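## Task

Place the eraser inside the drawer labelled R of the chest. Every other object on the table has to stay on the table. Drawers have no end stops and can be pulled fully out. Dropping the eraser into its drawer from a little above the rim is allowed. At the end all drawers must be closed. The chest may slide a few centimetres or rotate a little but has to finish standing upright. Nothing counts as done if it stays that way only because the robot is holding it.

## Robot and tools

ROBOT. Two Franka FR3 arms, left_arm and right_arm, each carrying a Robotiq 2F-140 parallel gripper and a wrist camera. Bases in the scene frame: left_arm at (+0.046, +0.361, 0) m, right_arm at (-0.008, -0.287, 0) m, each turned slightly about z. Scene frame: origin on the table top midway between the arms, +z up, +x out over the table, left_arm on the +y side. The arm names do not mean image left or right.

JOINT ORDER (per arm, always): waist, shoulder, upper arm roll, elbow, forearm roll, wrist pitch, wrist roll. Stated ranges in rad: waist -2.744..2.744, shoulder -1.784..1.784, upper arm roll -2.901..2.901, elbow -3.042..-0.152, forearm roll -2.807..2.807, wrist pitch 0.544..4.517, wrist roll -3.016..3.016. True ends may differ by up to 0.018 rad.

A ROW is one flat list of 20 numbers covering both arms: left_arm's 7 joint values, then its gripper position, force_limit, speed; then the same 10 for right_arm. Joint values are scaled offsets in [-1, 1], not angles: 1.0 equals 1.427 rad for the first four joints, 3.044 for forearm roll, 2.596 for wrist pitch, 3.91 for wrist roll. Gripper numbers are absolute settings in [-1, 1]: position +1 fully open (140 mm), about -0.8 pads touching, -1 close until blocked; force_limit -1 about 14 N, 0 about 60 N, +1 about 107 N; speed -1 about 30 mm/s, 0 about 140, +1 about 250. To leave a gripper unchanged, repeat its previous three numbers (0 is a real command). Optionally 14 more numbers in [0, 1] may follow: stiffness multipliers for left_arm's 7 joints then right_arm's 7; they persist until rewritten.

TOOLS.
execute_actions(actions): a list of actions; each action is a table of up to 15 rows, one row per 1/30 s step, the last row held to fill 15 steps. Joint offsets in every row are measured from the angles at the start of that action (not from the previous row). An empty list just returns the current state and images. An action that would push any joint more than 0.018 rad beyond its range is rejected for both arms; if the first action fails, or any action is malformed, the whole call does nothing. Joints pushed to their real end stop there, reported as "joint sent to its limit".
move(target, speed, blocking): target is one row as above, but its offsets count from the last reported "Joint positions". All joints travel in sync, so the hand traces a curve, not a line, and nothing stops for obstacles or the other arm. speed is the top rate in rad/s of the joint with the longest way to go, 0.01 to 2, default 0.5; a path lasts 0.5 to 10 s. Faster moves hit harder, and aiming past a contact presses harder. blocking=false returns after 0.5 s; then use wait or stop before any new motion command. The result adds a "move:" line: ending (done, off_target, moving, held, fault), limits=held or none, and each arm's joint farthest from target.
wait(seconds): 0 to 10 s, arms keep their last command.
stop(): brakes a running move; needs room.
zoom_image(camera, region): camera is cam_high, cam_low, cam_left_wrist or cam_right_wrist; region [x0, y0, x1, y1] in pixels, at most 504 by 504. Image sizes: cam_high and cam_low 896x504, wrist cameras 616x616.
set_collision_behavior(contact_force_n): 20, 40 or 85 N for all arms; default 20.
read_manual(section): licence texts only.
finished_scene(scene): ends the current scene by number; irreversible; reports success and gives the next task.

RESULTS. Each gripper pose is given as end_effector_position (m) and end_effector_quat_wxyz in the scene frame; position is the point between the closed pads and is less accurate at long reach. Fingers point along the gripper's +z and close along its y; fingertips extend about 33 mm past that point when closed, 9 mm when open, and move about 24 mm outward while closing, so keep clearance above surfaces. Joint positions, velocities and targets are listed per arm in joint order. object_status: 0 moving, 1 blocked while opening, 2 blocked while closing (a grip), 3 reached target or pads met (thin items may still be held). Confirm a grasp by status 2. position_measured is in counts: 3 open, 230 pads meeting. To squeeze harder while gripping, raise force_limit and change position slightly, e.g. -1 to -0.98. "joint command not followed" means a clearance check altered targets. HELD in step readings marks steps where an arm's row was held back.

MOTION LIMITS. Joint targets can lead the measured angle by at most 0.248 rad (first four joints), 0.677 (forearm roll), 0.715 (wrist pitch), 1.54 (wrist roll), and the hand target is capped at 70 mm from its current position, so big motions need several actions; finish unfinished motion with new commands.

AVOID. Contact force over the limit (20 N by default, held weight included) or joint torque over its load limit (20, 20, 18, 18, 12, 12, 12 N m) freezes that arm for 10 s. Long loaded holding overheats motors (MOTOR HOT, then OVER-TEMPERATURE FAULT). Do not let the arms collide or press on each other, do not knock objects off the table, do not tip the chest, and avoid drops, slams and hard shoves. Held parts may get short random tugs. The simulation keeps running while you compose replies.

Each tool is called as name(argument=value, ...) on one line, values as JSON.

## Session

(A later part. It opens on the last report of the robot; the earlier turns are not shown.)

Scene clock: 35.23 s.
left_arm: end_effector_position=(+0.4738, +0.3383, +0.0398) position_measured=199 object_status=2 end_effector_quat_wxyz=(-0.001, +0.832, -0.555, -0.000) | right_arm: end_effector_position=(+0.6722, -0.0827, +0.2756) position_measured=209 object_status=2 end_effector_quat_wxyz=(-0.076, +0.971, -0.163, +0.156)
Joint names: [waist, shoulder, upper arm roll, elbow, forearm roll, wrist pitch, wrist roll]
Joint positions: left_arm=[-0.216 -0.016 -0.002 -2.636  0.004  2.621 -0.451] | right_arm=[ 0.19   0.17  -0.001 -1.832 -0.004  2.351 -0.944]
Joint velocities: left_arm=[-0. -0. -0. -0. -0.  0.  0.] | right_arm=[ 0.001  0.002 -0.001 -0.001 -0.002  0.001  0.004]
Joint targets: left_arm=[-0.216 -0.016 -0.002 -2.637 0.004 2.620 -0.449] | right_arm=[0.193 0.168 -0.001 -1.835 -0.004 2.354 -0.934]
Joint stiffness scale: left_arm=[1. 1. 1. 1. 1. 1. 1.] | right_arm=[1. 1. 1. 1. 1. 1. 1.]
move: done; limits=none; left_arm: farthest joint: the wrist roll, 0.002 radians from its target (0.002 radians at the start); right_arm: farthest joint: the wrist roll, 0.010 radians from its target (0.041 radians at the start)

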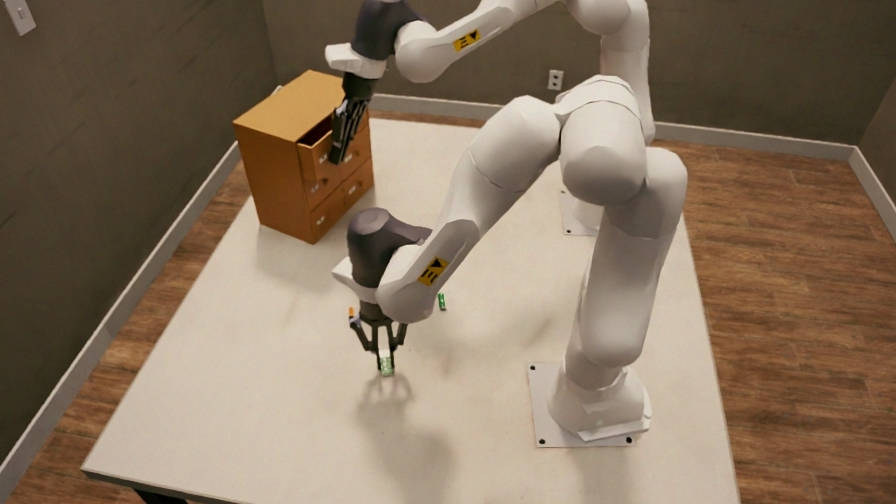

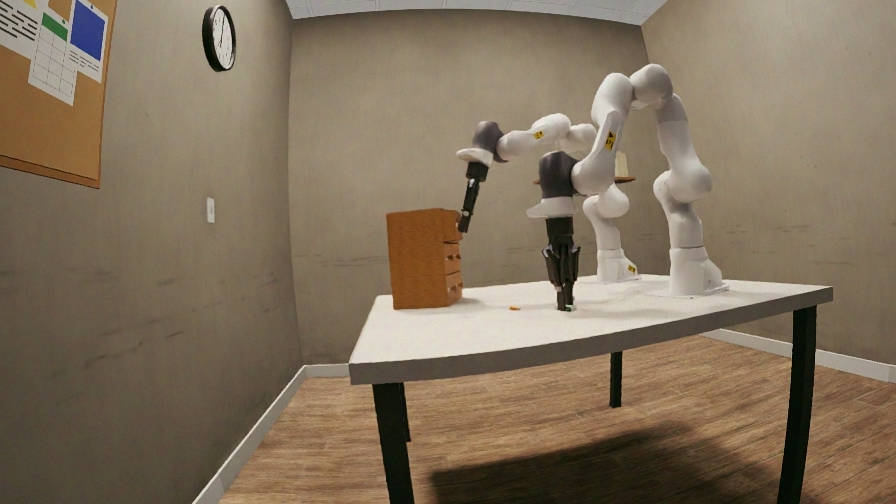

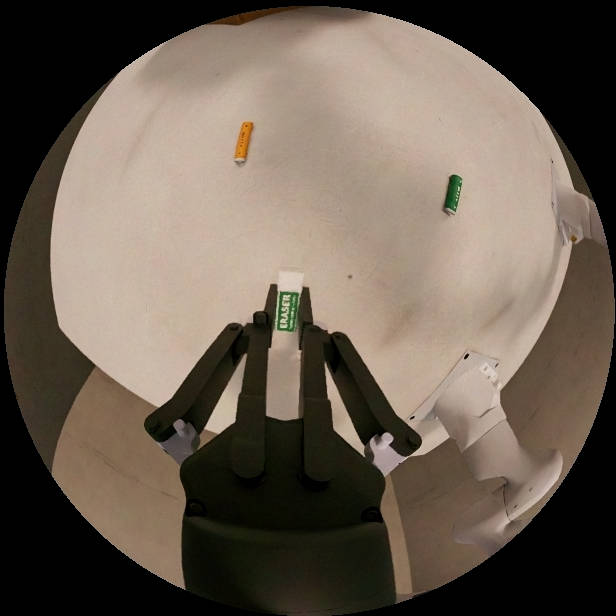

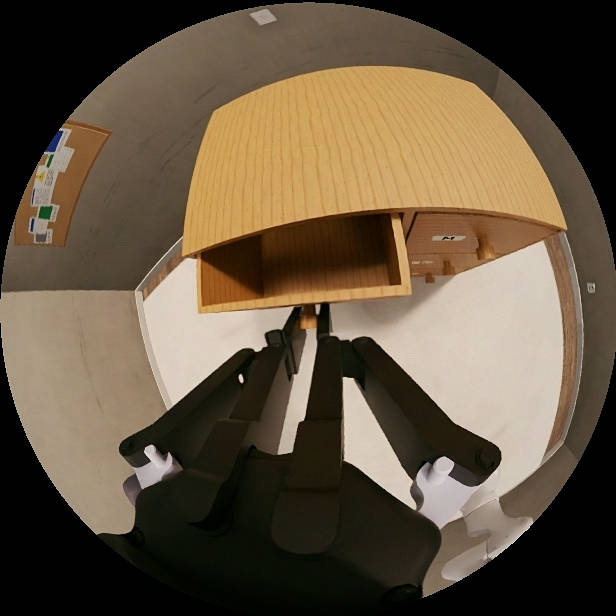

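move(target=[0,-0.161,0,0.225,0,-0.213,0,-1,-0.3,-0.7,0.028,-0.0785,0,-0.1035,0,0.0142,0.012,-1,-0.2,-0.6], speed=0.42)

execute_actions(actions=[[[0,0,0,0,0,0,0,-1,-0.3,-0.7,0,0,0,0,0,0,0,-0.3,-0.2,0]]])

Scene clock: 38.80 s.
left_arm: end_effector_position=(+0.5132, +0.3369, +0.2295) position_measured=199 object_status=2 end_effector_quat_wxyz=(-0.002, +0.832, -0.554, -0.001) | right_arm: end_effector_position=(+0.6295, -0.0695, +0.2752) position_measured=209 object_status=2 end_effector_quat_wxyz=(-0.081, +0.971, -0.163, +0.153)
Joint names: [waist, shoulder, upper arm roll, elbow, forearm roll, wrist pitch, wrist roll]
Joint positions: left_arm=[-0.216 -0.246 -0.002 -2.316  0.004  2.071 -0.451] | right_arm=[ 0.227  0.06  -0.001 -1.977 -0.004  2.387 -0.906]
Joint velocities: left_arm=[-0.    -0.001 -0.001  0.     0.    -0.005 -0.001] | right_arm=[-0.001 -0.001  0.     0.    -0.    -0.001  0.001]
Joint targets: left_arm=[-0.216 -0.245 -0.002 -2.315 0.004 2.068 -0.451] | right_arm=[0.230 0.058 -0.001 -1.980 -0.004 2.388 -0.897]
Joint stiffness scale: left_arm=[1. 1. 1. 1. 1. 1. 1.] | right_arm=[1. 1. 1. 1. 1. 1. 1.]
move: done; limits=none; left_arm: farthest joint: the wrist pitch, 0.002 radians from its target (0.553 radians at the start); right_arm: farthest joint: the wrist roll, 0.009 radians from its target (0.045 radians at the start)

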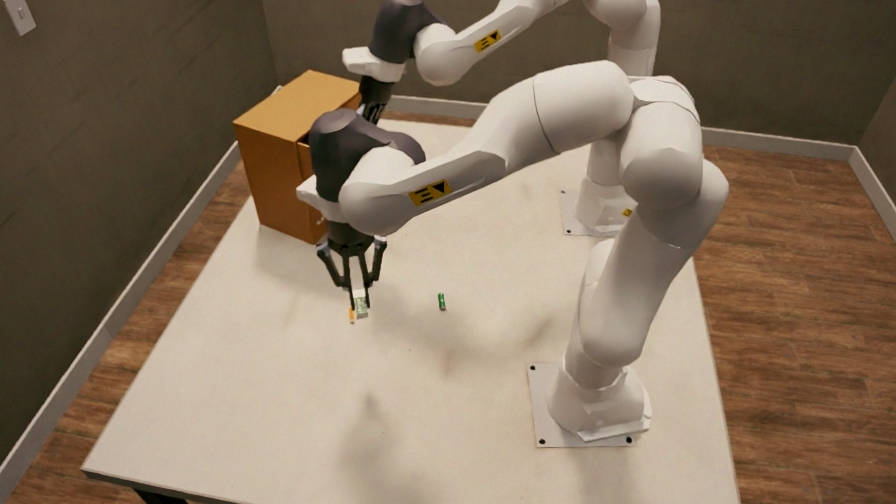

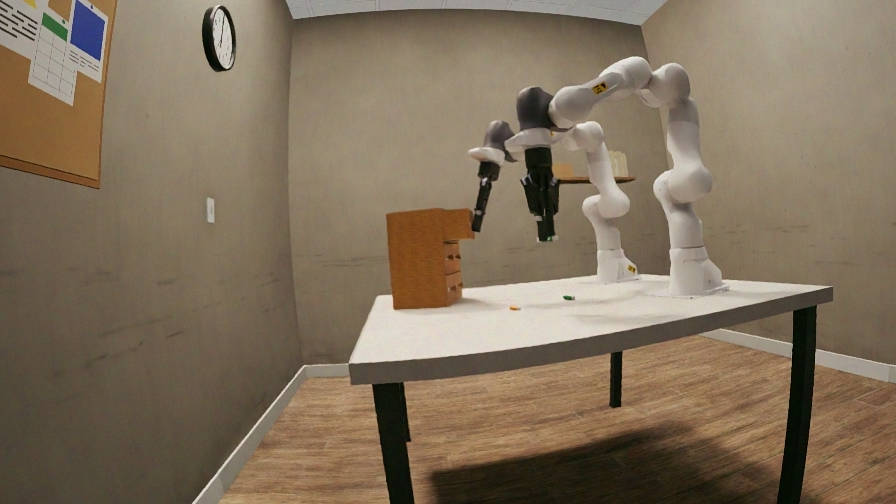

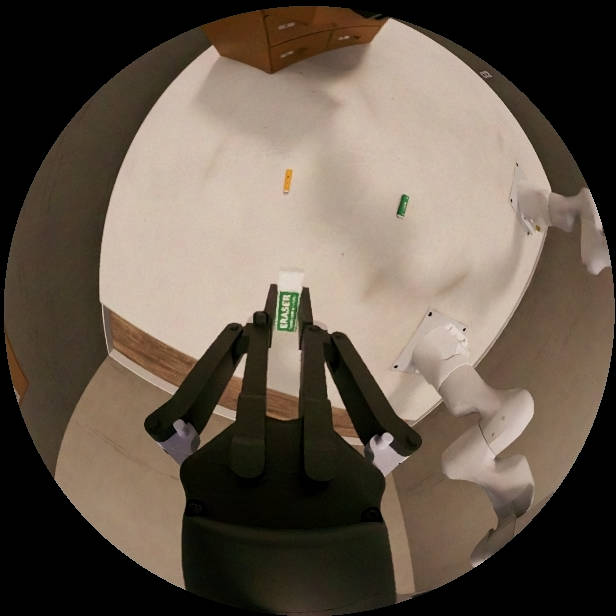

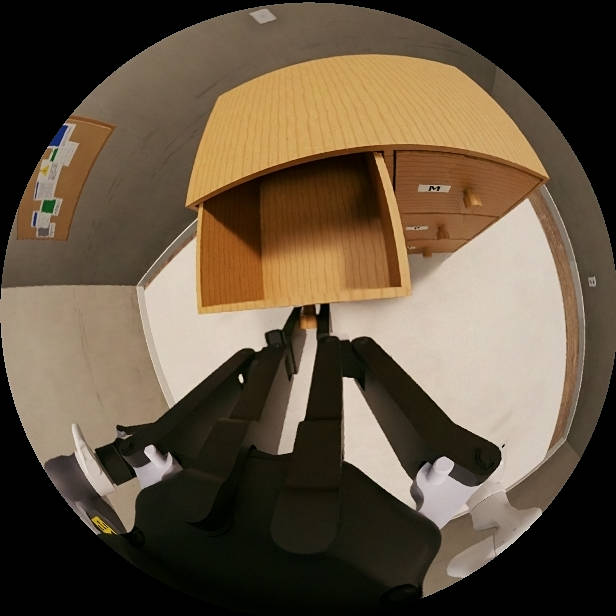

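Scene clock: 39.30 s.
left_arm: end_effector_position=(+0.5132, +0.3369, +0.2295) position_measured=199 object_status=2 end_effector_quat_wxyz=(-0.002, +0.832, -0.554, -0.001) | right_arm: end_effector_position=(+0.6295, -0.0695, +0.2752) position_measured=167 object_status=3 end_effector_quat_wxyz=(-0.081, +0.971, -0.163, +0.153)
Joint names: [waist, shoulder, upper arm roll, elbow, forearm roll, wrist pitch, wrist roll]
Joint positions: left_arm=[-0.216 -0.246 -0.002 -2.316  0.004  2.071 -0.451] | right_arm=[ 0.227  0.06  -0.001 -1.977 -0.004  2.387 -0.906]
Joint velocities: left_arm=[-0.001  0.002  0.    -0.001 -0.    -0.001  0.   ] | right_arm=[ 0.     0.001 -0.    -0.     0.001 -0.001  0.   ]
Joint targets: left_arm=[-0.216 -0.246 -0.002 -2.316 0.004 2.071 -0.451] | right_arm=[0.227 0.060 -0.001 -1.977 -0.004 2.387 -0.906]
Joint stiffness scale: left_arm=[1. 1. 1. 1. 1. 1. 1.] | right_arm=[1. 1. 1. 1. 1. 1. 1.]
Step readings (joint positions):
0: left_arm=[-0.216 -0.246 -0.002 -2.316 0.004 2.071 -0.451] | right_arm=[0.227 0.060 -0.001 -1.977 -0.004 2.387 -0.906]
1: left_arm=[-0.216 -0.246 -0.002 -2.316 0.004 2.071 -0.451] | right_arm=[0.227 0.060 -0.001 -1.977 -0.004 2.387 -0.906]
2: left_arm=[-0.216 -0.246 -0.002 -2.316 0.004 2.071 -0.451] | right_arm=[0.227 0.060 -0.001 -1.977 -0.004 2.387 -0.906]
4: left_arm=[-0.216 -0.246 -0.002 -2.316 0.004 2.071 -0.451] | right_arm=[0.227 0.060 -0.001 -1.977 -0.004 2.387 -0.906]
8: left_arm=[-0.216 -0.246 -0.002 -2.316 0.004 2.071 -0.451] | right_arm=[0.227 0.060 -0.001 -1.977 -0.004 2.387 -0.906]
15: Joint positions above

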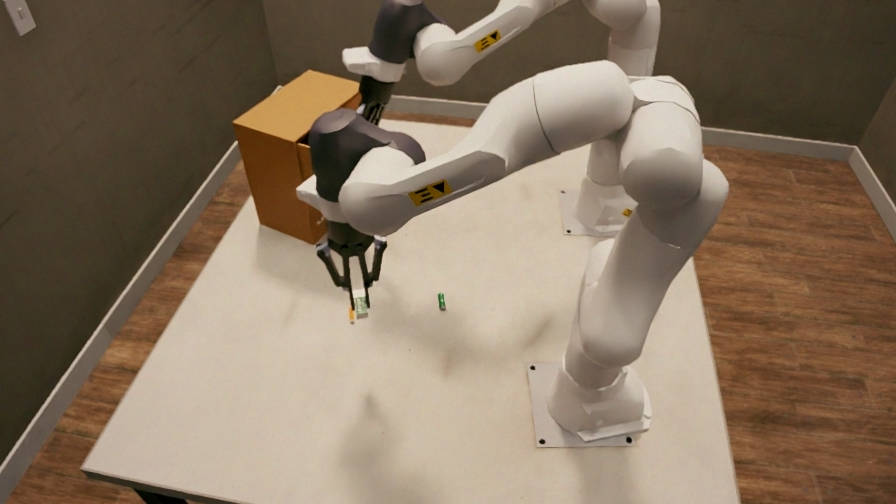

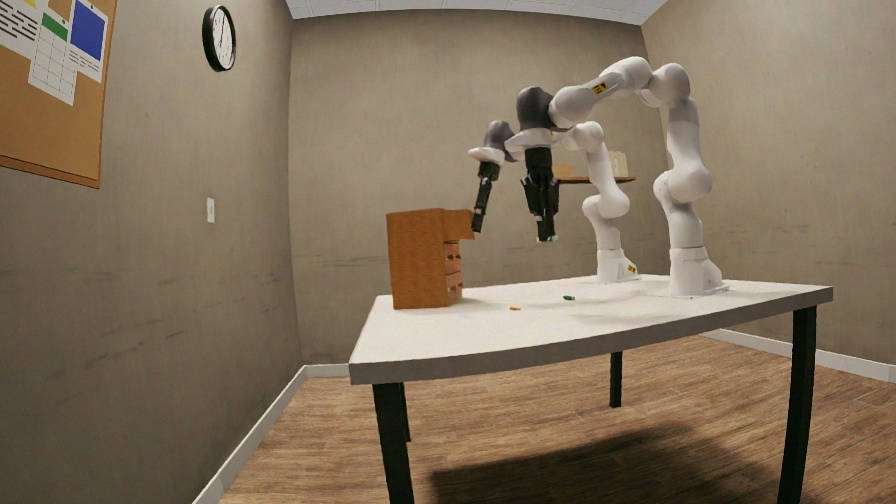

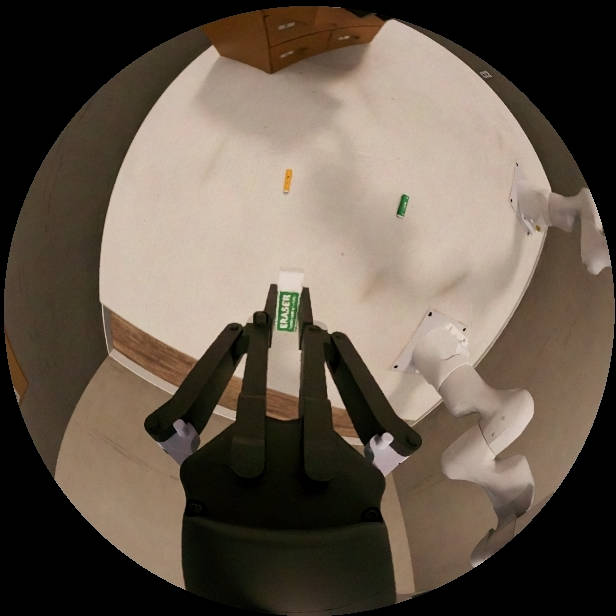

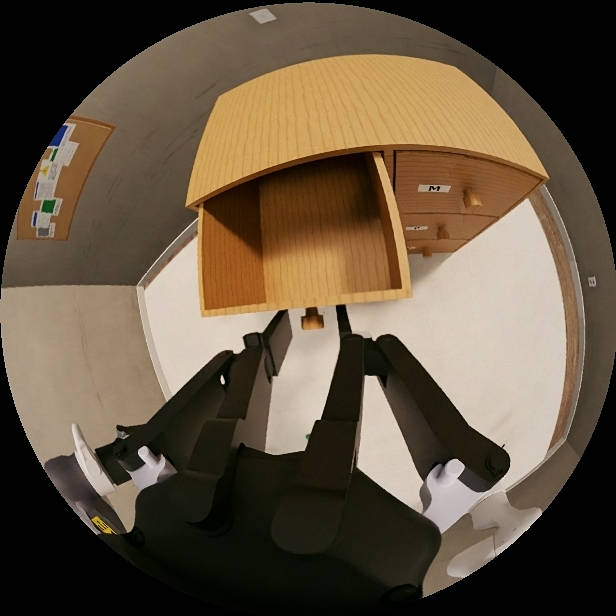

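move(target=[0,0,0,0.28,0,0,0,-1,-0.3,-0.7,0.029,-0.073,0,-0.09,0,0.009,0.011,-0.3,-0.2,0], speed=0.5)

move(target=[-0.358,0.334,0,0.311,0,0.032,0.044,-1,-0.3,-0.7,-0.36,-0.355,0,-0.347,0,0,-0.13,-0.85,-0.2,0], speed=0.4)

Scene clock: 42.60 s.
left_arm: end_effector_position=(+0.6434, +0.3299, +0.4439) position_measured=199 object_status=2 end_effector_quat_wxyz=(-0.103, +0.816, -0.543, +0.170) | right_arm: end_effector_position=(+0.5874, -0.0577, +0.2743) position_measured=167 object_status=3 end_effector_quat_wxyz=(-0.086, +0.972, -0.161, +0.149)
Joint names: [waist, shoulder, upper arm roll, elbow, forearm roll, wrist pitch, wrist roll]
Joint positions: left_arm=[-0.216 -0.247 -0.002 -1.918  0.004  2.071 -0.451] | right_arm=[ 0.266 -0.042 -0.001 -2.103 -0.004  2.407 -0.871]
Joint velocities: left_arm=[-0.001  0.001  0.     0.001  0.     0.001 -0.001] | right_arm=[ 0.001 -0.001 -0.001 -0.    -0.    -0.001  0.005]
Joint targets: left_arm=[-0.216 -0.246 -0.002 -1.917 0.004 2.071 -0.451] | right_arm=[0.268 -0.044 -0.001 -2.105 -0.004 2.410 -0.863]
Joint stiffness scale: left_arm=[1. 1. 1. 1. 1. 1. 1.] | right_arm=[1. 1. 1. 1. 1. 1. 1.]
move: done; limits=none; left_arm: farthest joint: the elbow, 0.002 radians from its target (0.400 radians at the start); right_arm: farthest joint: the wrist roll, 0.008 radians from its target (0.043 radians at the start)

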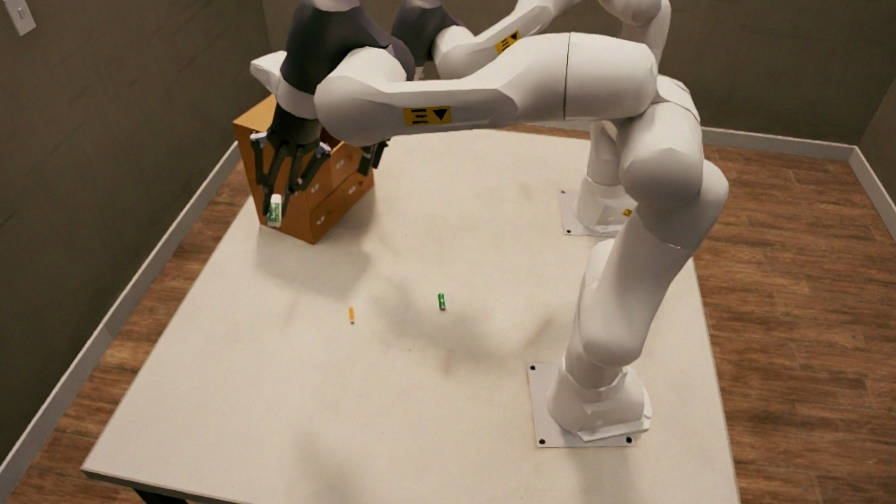

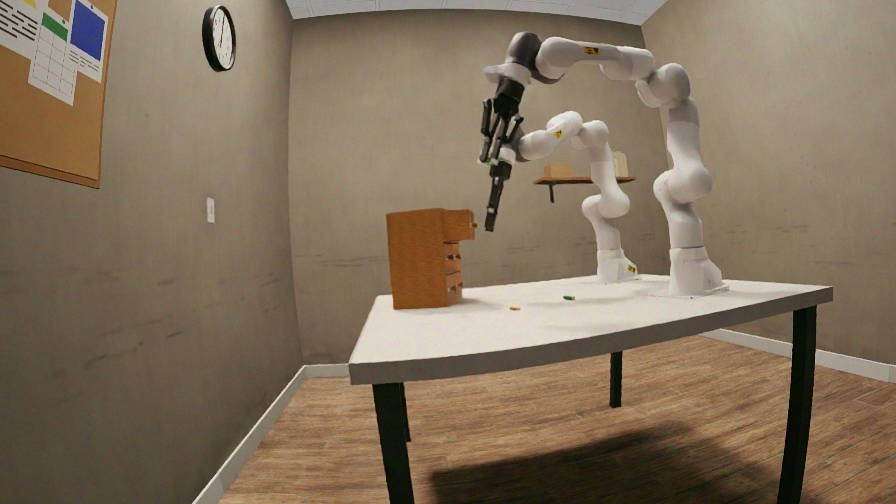

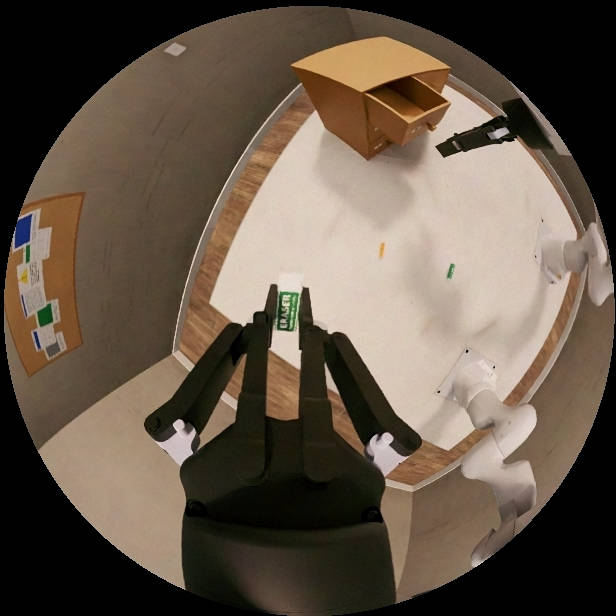

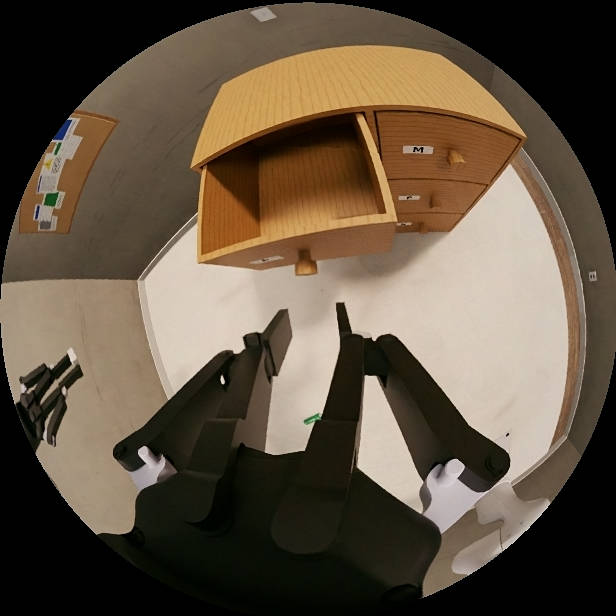

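Scene clock: 45.70 s.
left_arm: end_effector_position=(+0.6894, -0.0454, +0.4034) position_measured=199 object_status=2 end_effector_quat_wxyz=(+0.080, -0.585, +0.780, -0.207) | right_arm: end_effector_position=(+0.4670, -0.3560, +0.2749) position_measured=232 object_status=3 end_effector_quat_wxyz=(-0.004, +0.970, -0.166, +0.178)
Joint names: [waist, shoulder, upper arm roll, elbow, forearm roll, wrist pitch, wrist roll]
Joint positions: left_arm=[-0.727  0.229 -0.002 -1.475  0.004  2.152 -0.283] | right_arm=[-0.245 -0.546 -0.002 -2.595 -0.004  2.408 -1.373]
Joint velocities: left_arm=[-0.001 -0.001  0.     0.     0.     0.001  0.   ] | right_arm=[ 0.001  0.001 -0.002 -0.     0.     0.     0.002]
Joint targets: left_arm=[-0.727 0.230 -0.002 -1.475 0.004 2.154 -0.279] | right_arm=[-0.248 -0.548 -0.001 -2.598 -0.004 2.407 -1.379]
Joint stiffness scale: left_arm=[1. 1. 1. 1. 1. 1. 1.] | right_arm=[1. 1. 1. 1. 1. 1. 1.]
move: done; limits=none; left_arm: farthest joint: the wrist roll, 0.004 radians from its target (0.172 radians at the start); right_arm: farthest joint: the wrist roll, 0.007 radians from its target (0.508 radians at the start)

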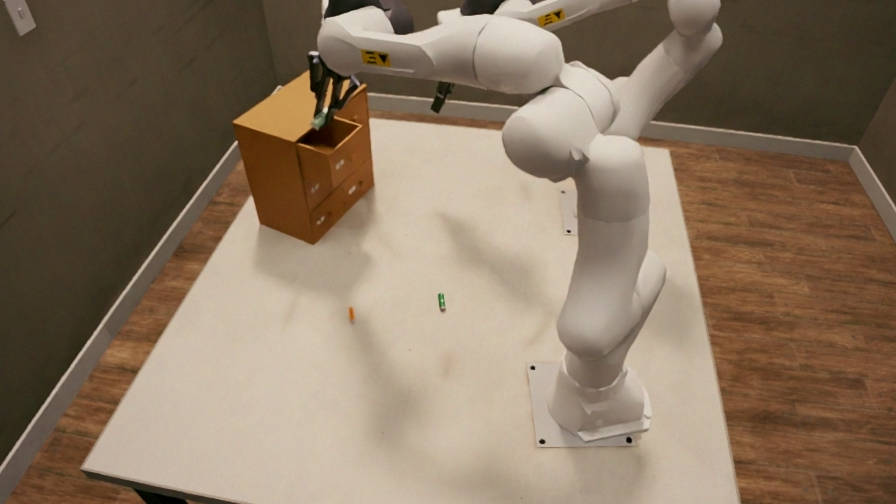

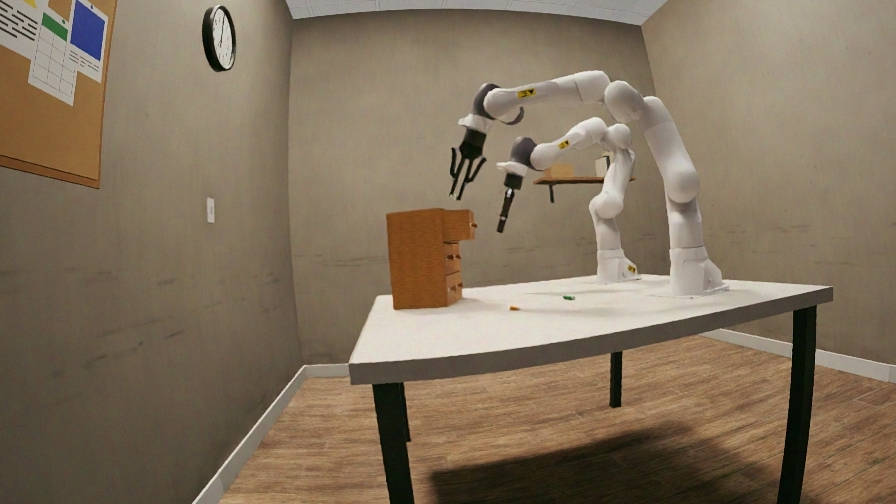

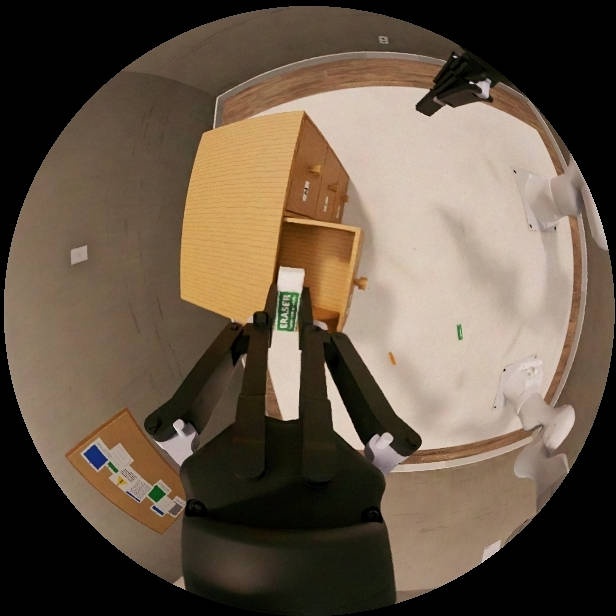

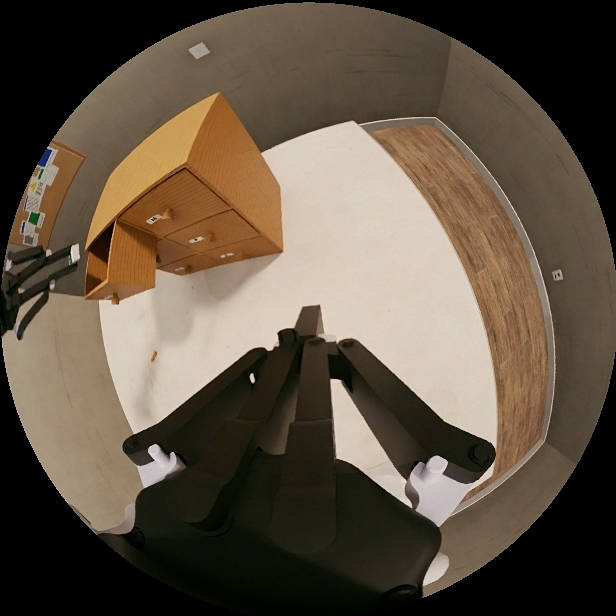

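move(target=[-0.011,-0.002,0,-0.0917,0,0.0495,0,-1,-0.3,-0.7,0,0,0,0,0,0,0,-0.85,-0.2,0], speed=0.18)

zoom_image(camera="cam_low", region=[420, 160, 510, 250])

Scene clock: 48.40 s.
left_arm: end_effector_position=(+0.6830, -0.0546, +0.3528) position_measured=199 object_status=2 end_effector_quat_wxyz=(+0.078, -0.580, +0.785, -0.206) | right_arm: end_effector_position=(+0.4670, -0.3560, +0.2749) position_measured=232 object_status=3 end_effector_quat_wxyz=(-0.004, +0.970, -0.166, +0.178)
Joint names: [waist, shoulder, upper arm roll, elbow, forearm roll, wrist pitch, wrist roll]
Joint positions: left_arm=[-0.741  0.228 -0.002 -1.605  0.004  2.277 -0.283] | right_arm=[-0.245 -0.546 -0.002 -2.595 -0.004  2.408 -1.373]
Joint velocities: left_arm=[ 0.001  0.001 -0.001 -0.001 -0.     0.005  0.001] | right_arm=[ 0.001 -0.    -0.     0.001 -0.    -0.001  0.001]
Joint targets: left_arm=[-0.742 0.226 -0.002 -1.606 0.004 2.280 -0.283] | right_arm=[-0.245 -0.546 -0.002 -2.595 -0.004 2.408 -1.373]
Joint stiffness scale: left_arm=[1. 1. 1. 1. 1. 1. 1.] | right_arm=[1. 1. 1. 1. 1. 1. 1.]
move: done; limits=none; left_arm: farthest joint: the wrist pitch, 0.003 radians from its target (0.129 radians at the start); right_arm: farthest joint: the waist, 0.000 radians from its target (0.000 radians at the start)

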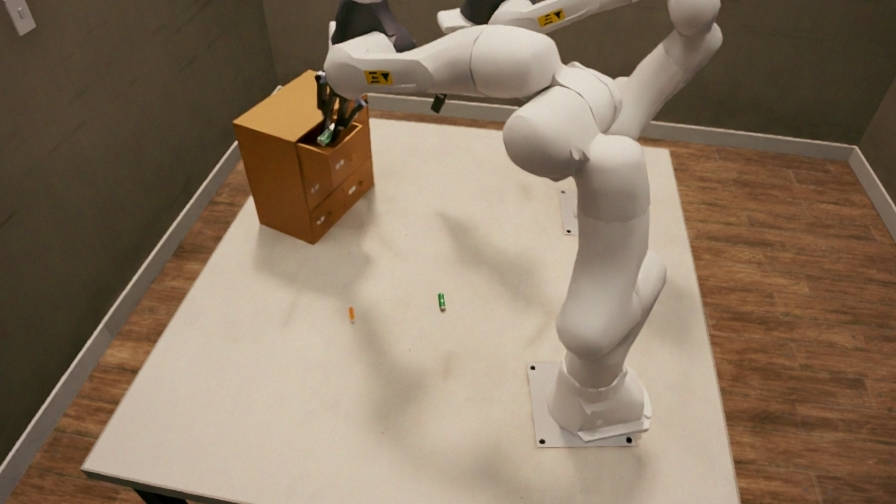

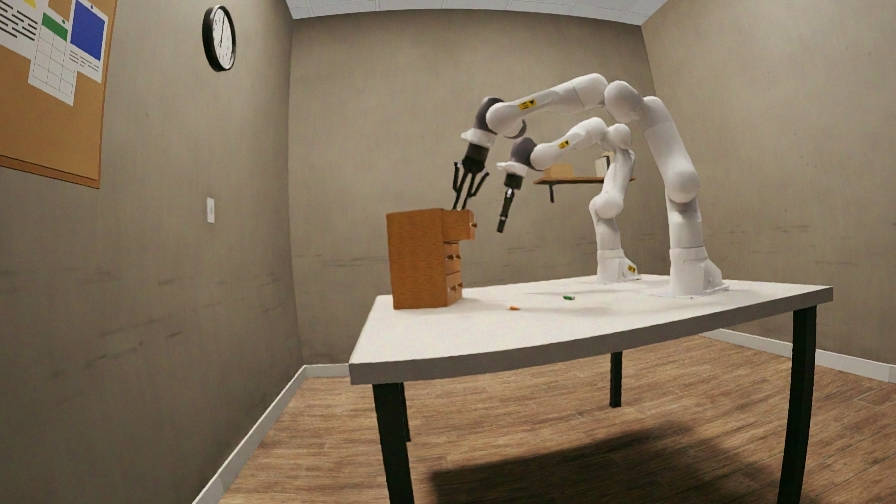

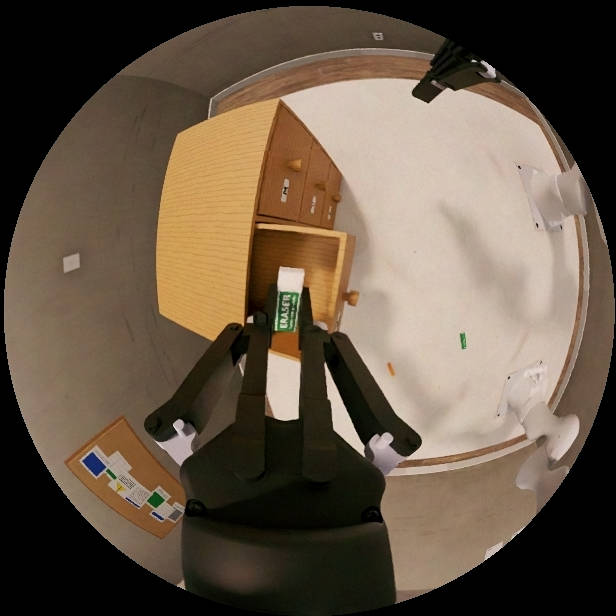

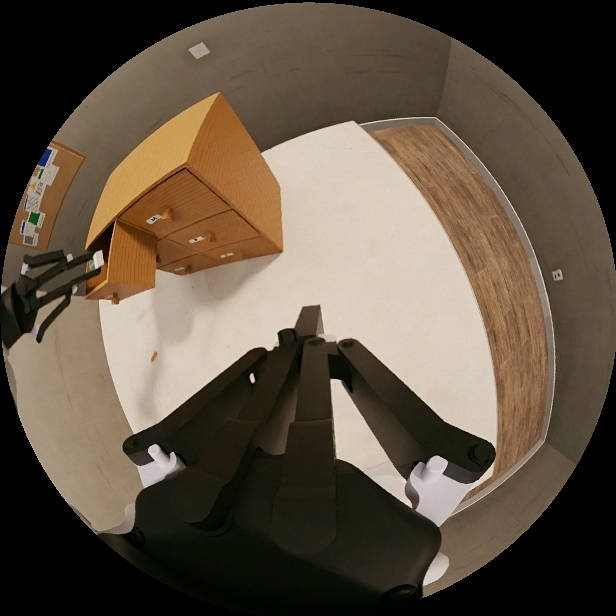

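Region (420, 160, 510, 250) of cam_low's 896x504 image, scaled by 5.600, with more detail than that image has.

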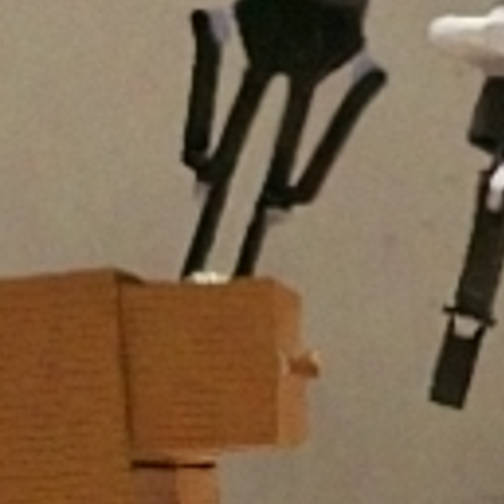

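execute_actions(actions=[[[0,0,0,0,0,0,0,-0.33,-0.3,0,0,0,0,0,0,0,0,-0.85,-0.2,0]]])

move(target=[0,0,0,0.092,0,-0.049,0,-0.33,-0.3,0,0,0,0,0,0,0,0,-0.85,-0.2,0], speed=0.3)

Scene clock: 49.70 s.
left_arm: end_effector_position=(+0.6831, -0.0547, +0.3529) position_measured=171 object_status=3 end_effector_quat_wxyz=(+0.078, -0.579, +0.785, -0.206) | right_arm: end_effector_position=(+0.4670, -0.3560, +0.2749) position_measured=232 object_status=3 end_effector_quat_wxyz=(-0.004, +0.970, -0.166, +0.178)
Joint names: [waist, shoulder, upper arm roll, elbow, forearm roll, wrist pitch, wrist roll]
Joint positions: left_arm=[-0.741  0.228 -0.002 -1.605  0.004  2.278 -0.283] | right_arm=[-0.245 -0.546 -0.002 -2.595 -0.004  2.408 -1.373]
Joint velocities: left_arm=[ 0.     0.001 -0.001 -0.     0.     0.     0.002] | right_arm=[ 0.    -0.     0.001 -0.    -0.     0.001  0.   ]
Joint targets: left_arm=[-0.741 0.228 -0.002 -1.605 0.004 2.277 -0.283] | right_arm=[-0.245 -0.546 -0.002 -2.595 -0.004 2.408 -1.373]
Joint stiffness scale: left_arm=[1. 1. 1. 1. 1. 1. 1.] | right_arm=[1. 1. 1. 1. 1. 1. 1.]
Step readings (joint positions):
0: left_arm=[-0.741 0.228 -0.002 -1.605 0.004 2.278 -0.283] | right_arm=[-0.245 -0.546 -0.002 -2.595 -0.004 2.408 -1.373]
1: left_arm=[-0.741 0.228 -0.002 -1.605 0.004 2.278 -0.283] | right_arm=[-0.245 -0.546 -0.002 -2.595 -0.004 2.408 -1.373]
2: left_arm=[-0.741 0.228 -0.002 -1.605 0.004 2.278 -0.283] | right_arm=[-0.245 -0.546 -0.002 -2.595 -0.004 2.408 -1.373]
4: left_arm=[-0.741 0.228 -0.002 -1.605 0.004 2.278 -0.283] | right_arm=[-0.245 -0.546 -0.002 -2.595 -0.004 2.408 -1.373]
8: left_arm=[-0.741 0.228 -0.002 -1.605 0.004 2.278 -0.283] | right_arm=[-0.245 -0.546 -0.002 -2.595 -0.004 2.408 -1.373]
15: Joint positions above

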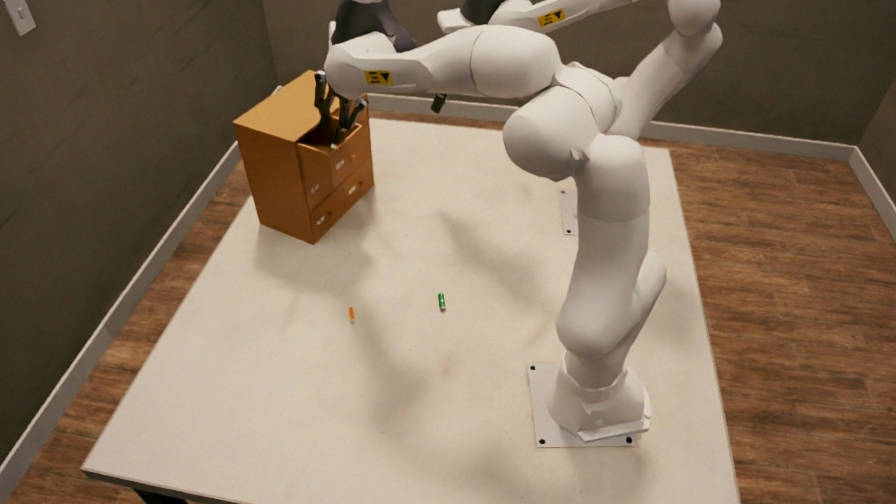

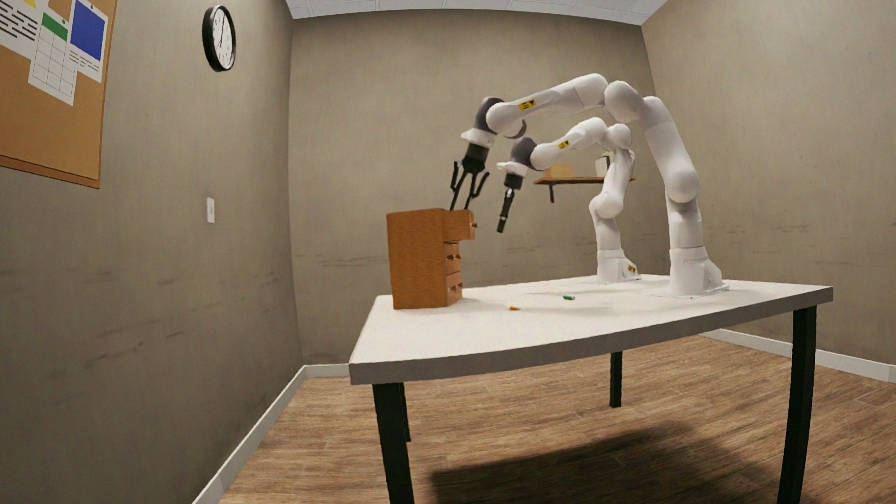

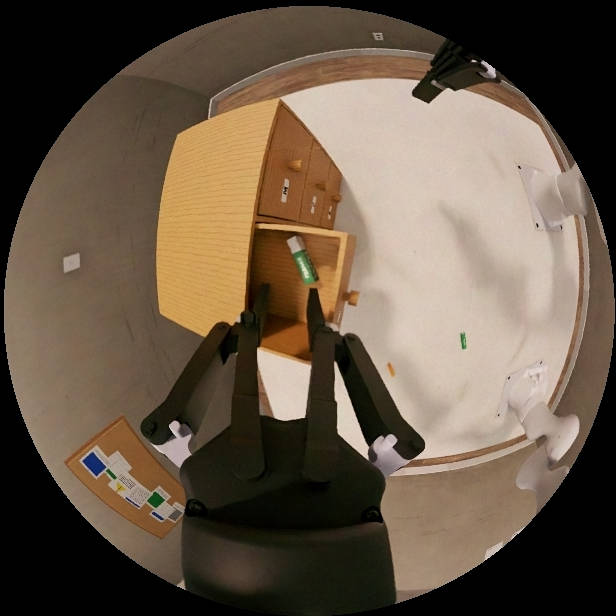

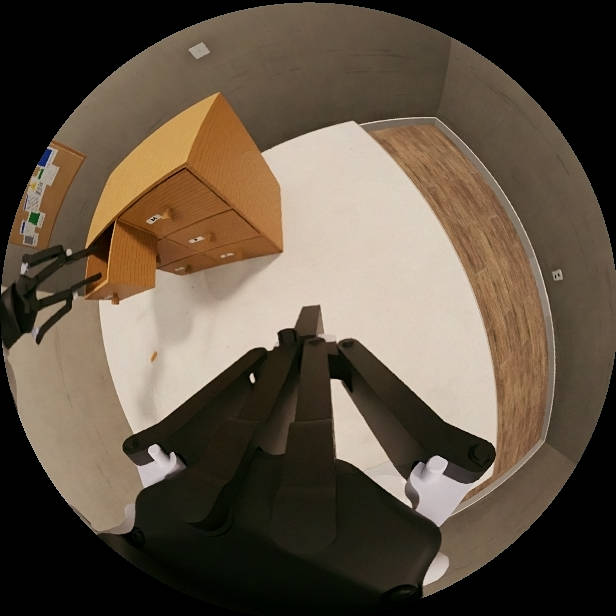

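Scene clock: 50.87 s.
left_arm: end_effector_position=(+0.6837, -0.0549, +0.4059) position_measured=171 object_status=3 end_effector_quat_wxyz=(+0.079, -0.579, +0.784, -0.209) | right_arm: end_effector_position=(+0.4670, -0.3560, +0.2749) position_measured=232 object_status=3 end_effector_quat_wxyz=(-0.004, +0.970, -0.166, +0.178)
Joint names: [waist, shoulder, upper arm roll, elbow, forearm roll, wrist pitch, wrist roll]
Joint positions: left_arm=[-0.741  0.227 -0.002 -1.475  0.004  2.153 -0.283] | right_arm=[-0.245 -0.546 -0.002 -2.595 -0.004  2.408 -1.373]
Joint velocities: left_arm=[-0.     0.002 -0.002 -0.     0.    -0.004 -0.   ] | right_arm=[-0.     0.001 -0.    -0.    -0.001 -0.     0.   ]
Joint targets: left_arm=[-0.741 0.228 -0.002 -1.474 0.004 2.151 -0.283] | right_arm=[-0.245 -0.546 -0.002 -2.595 -0.004 2.408 -1.373]
Joint stiffness scale: left_arm=[1. 1. 1. 1. 1. 1. 1.] | right_arm=[1. 1. 1. 1. 1. 1. 1.]
move: done; limits=none; left_arm: farthest joint: the wrist pitch, 0.003 radians from its target (0.127 radians at the start); right_arm: farthest joint: the waist, 0.000 radians from its target (0.000 radians at the start)

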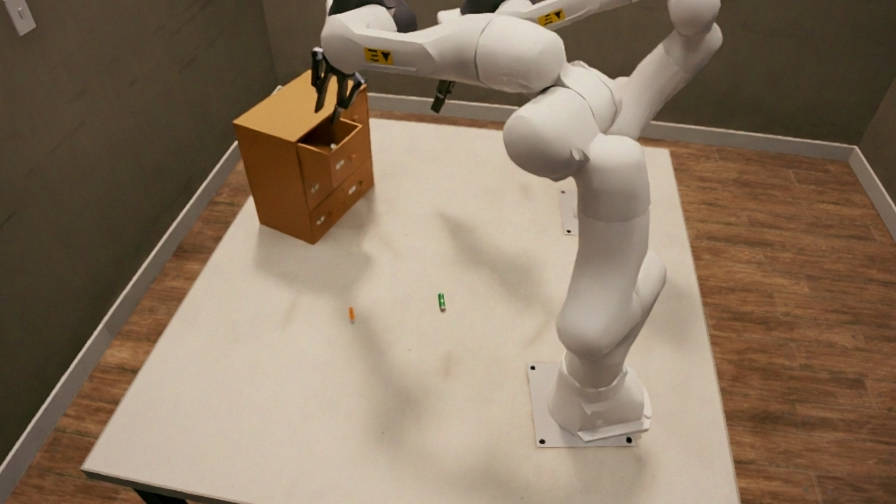

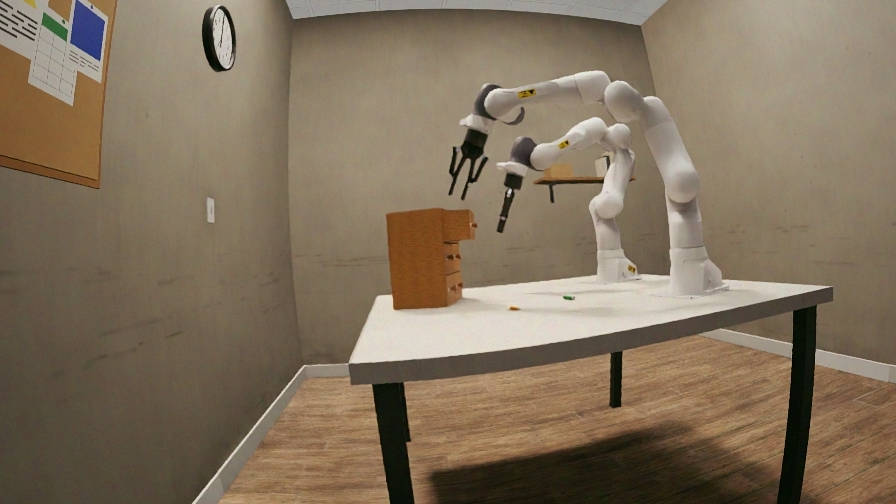

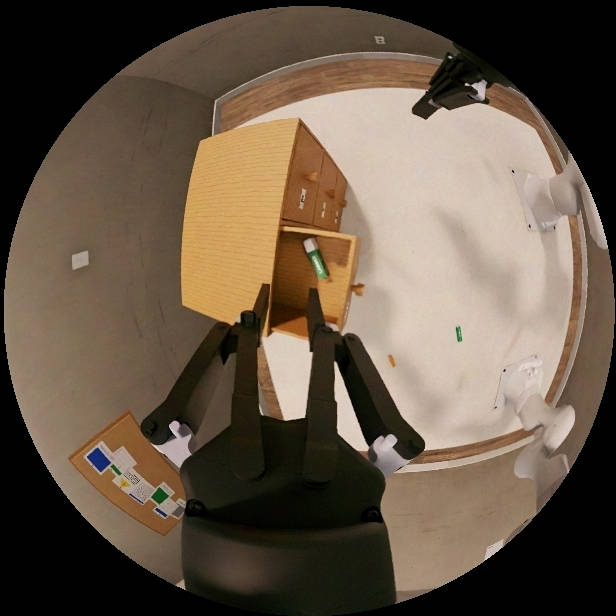

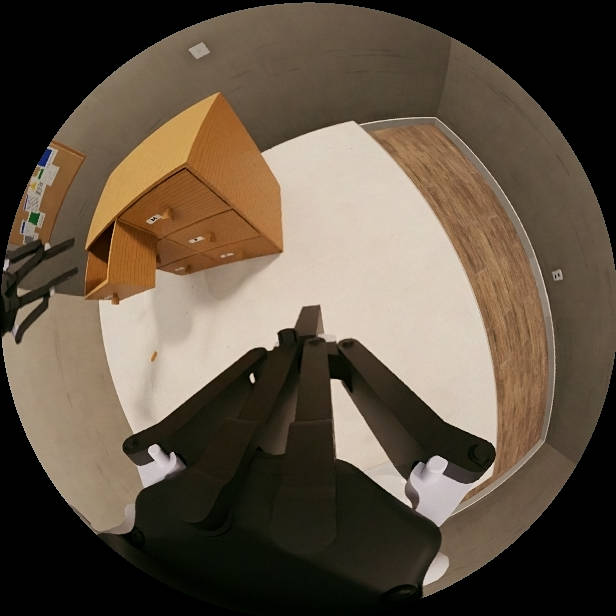

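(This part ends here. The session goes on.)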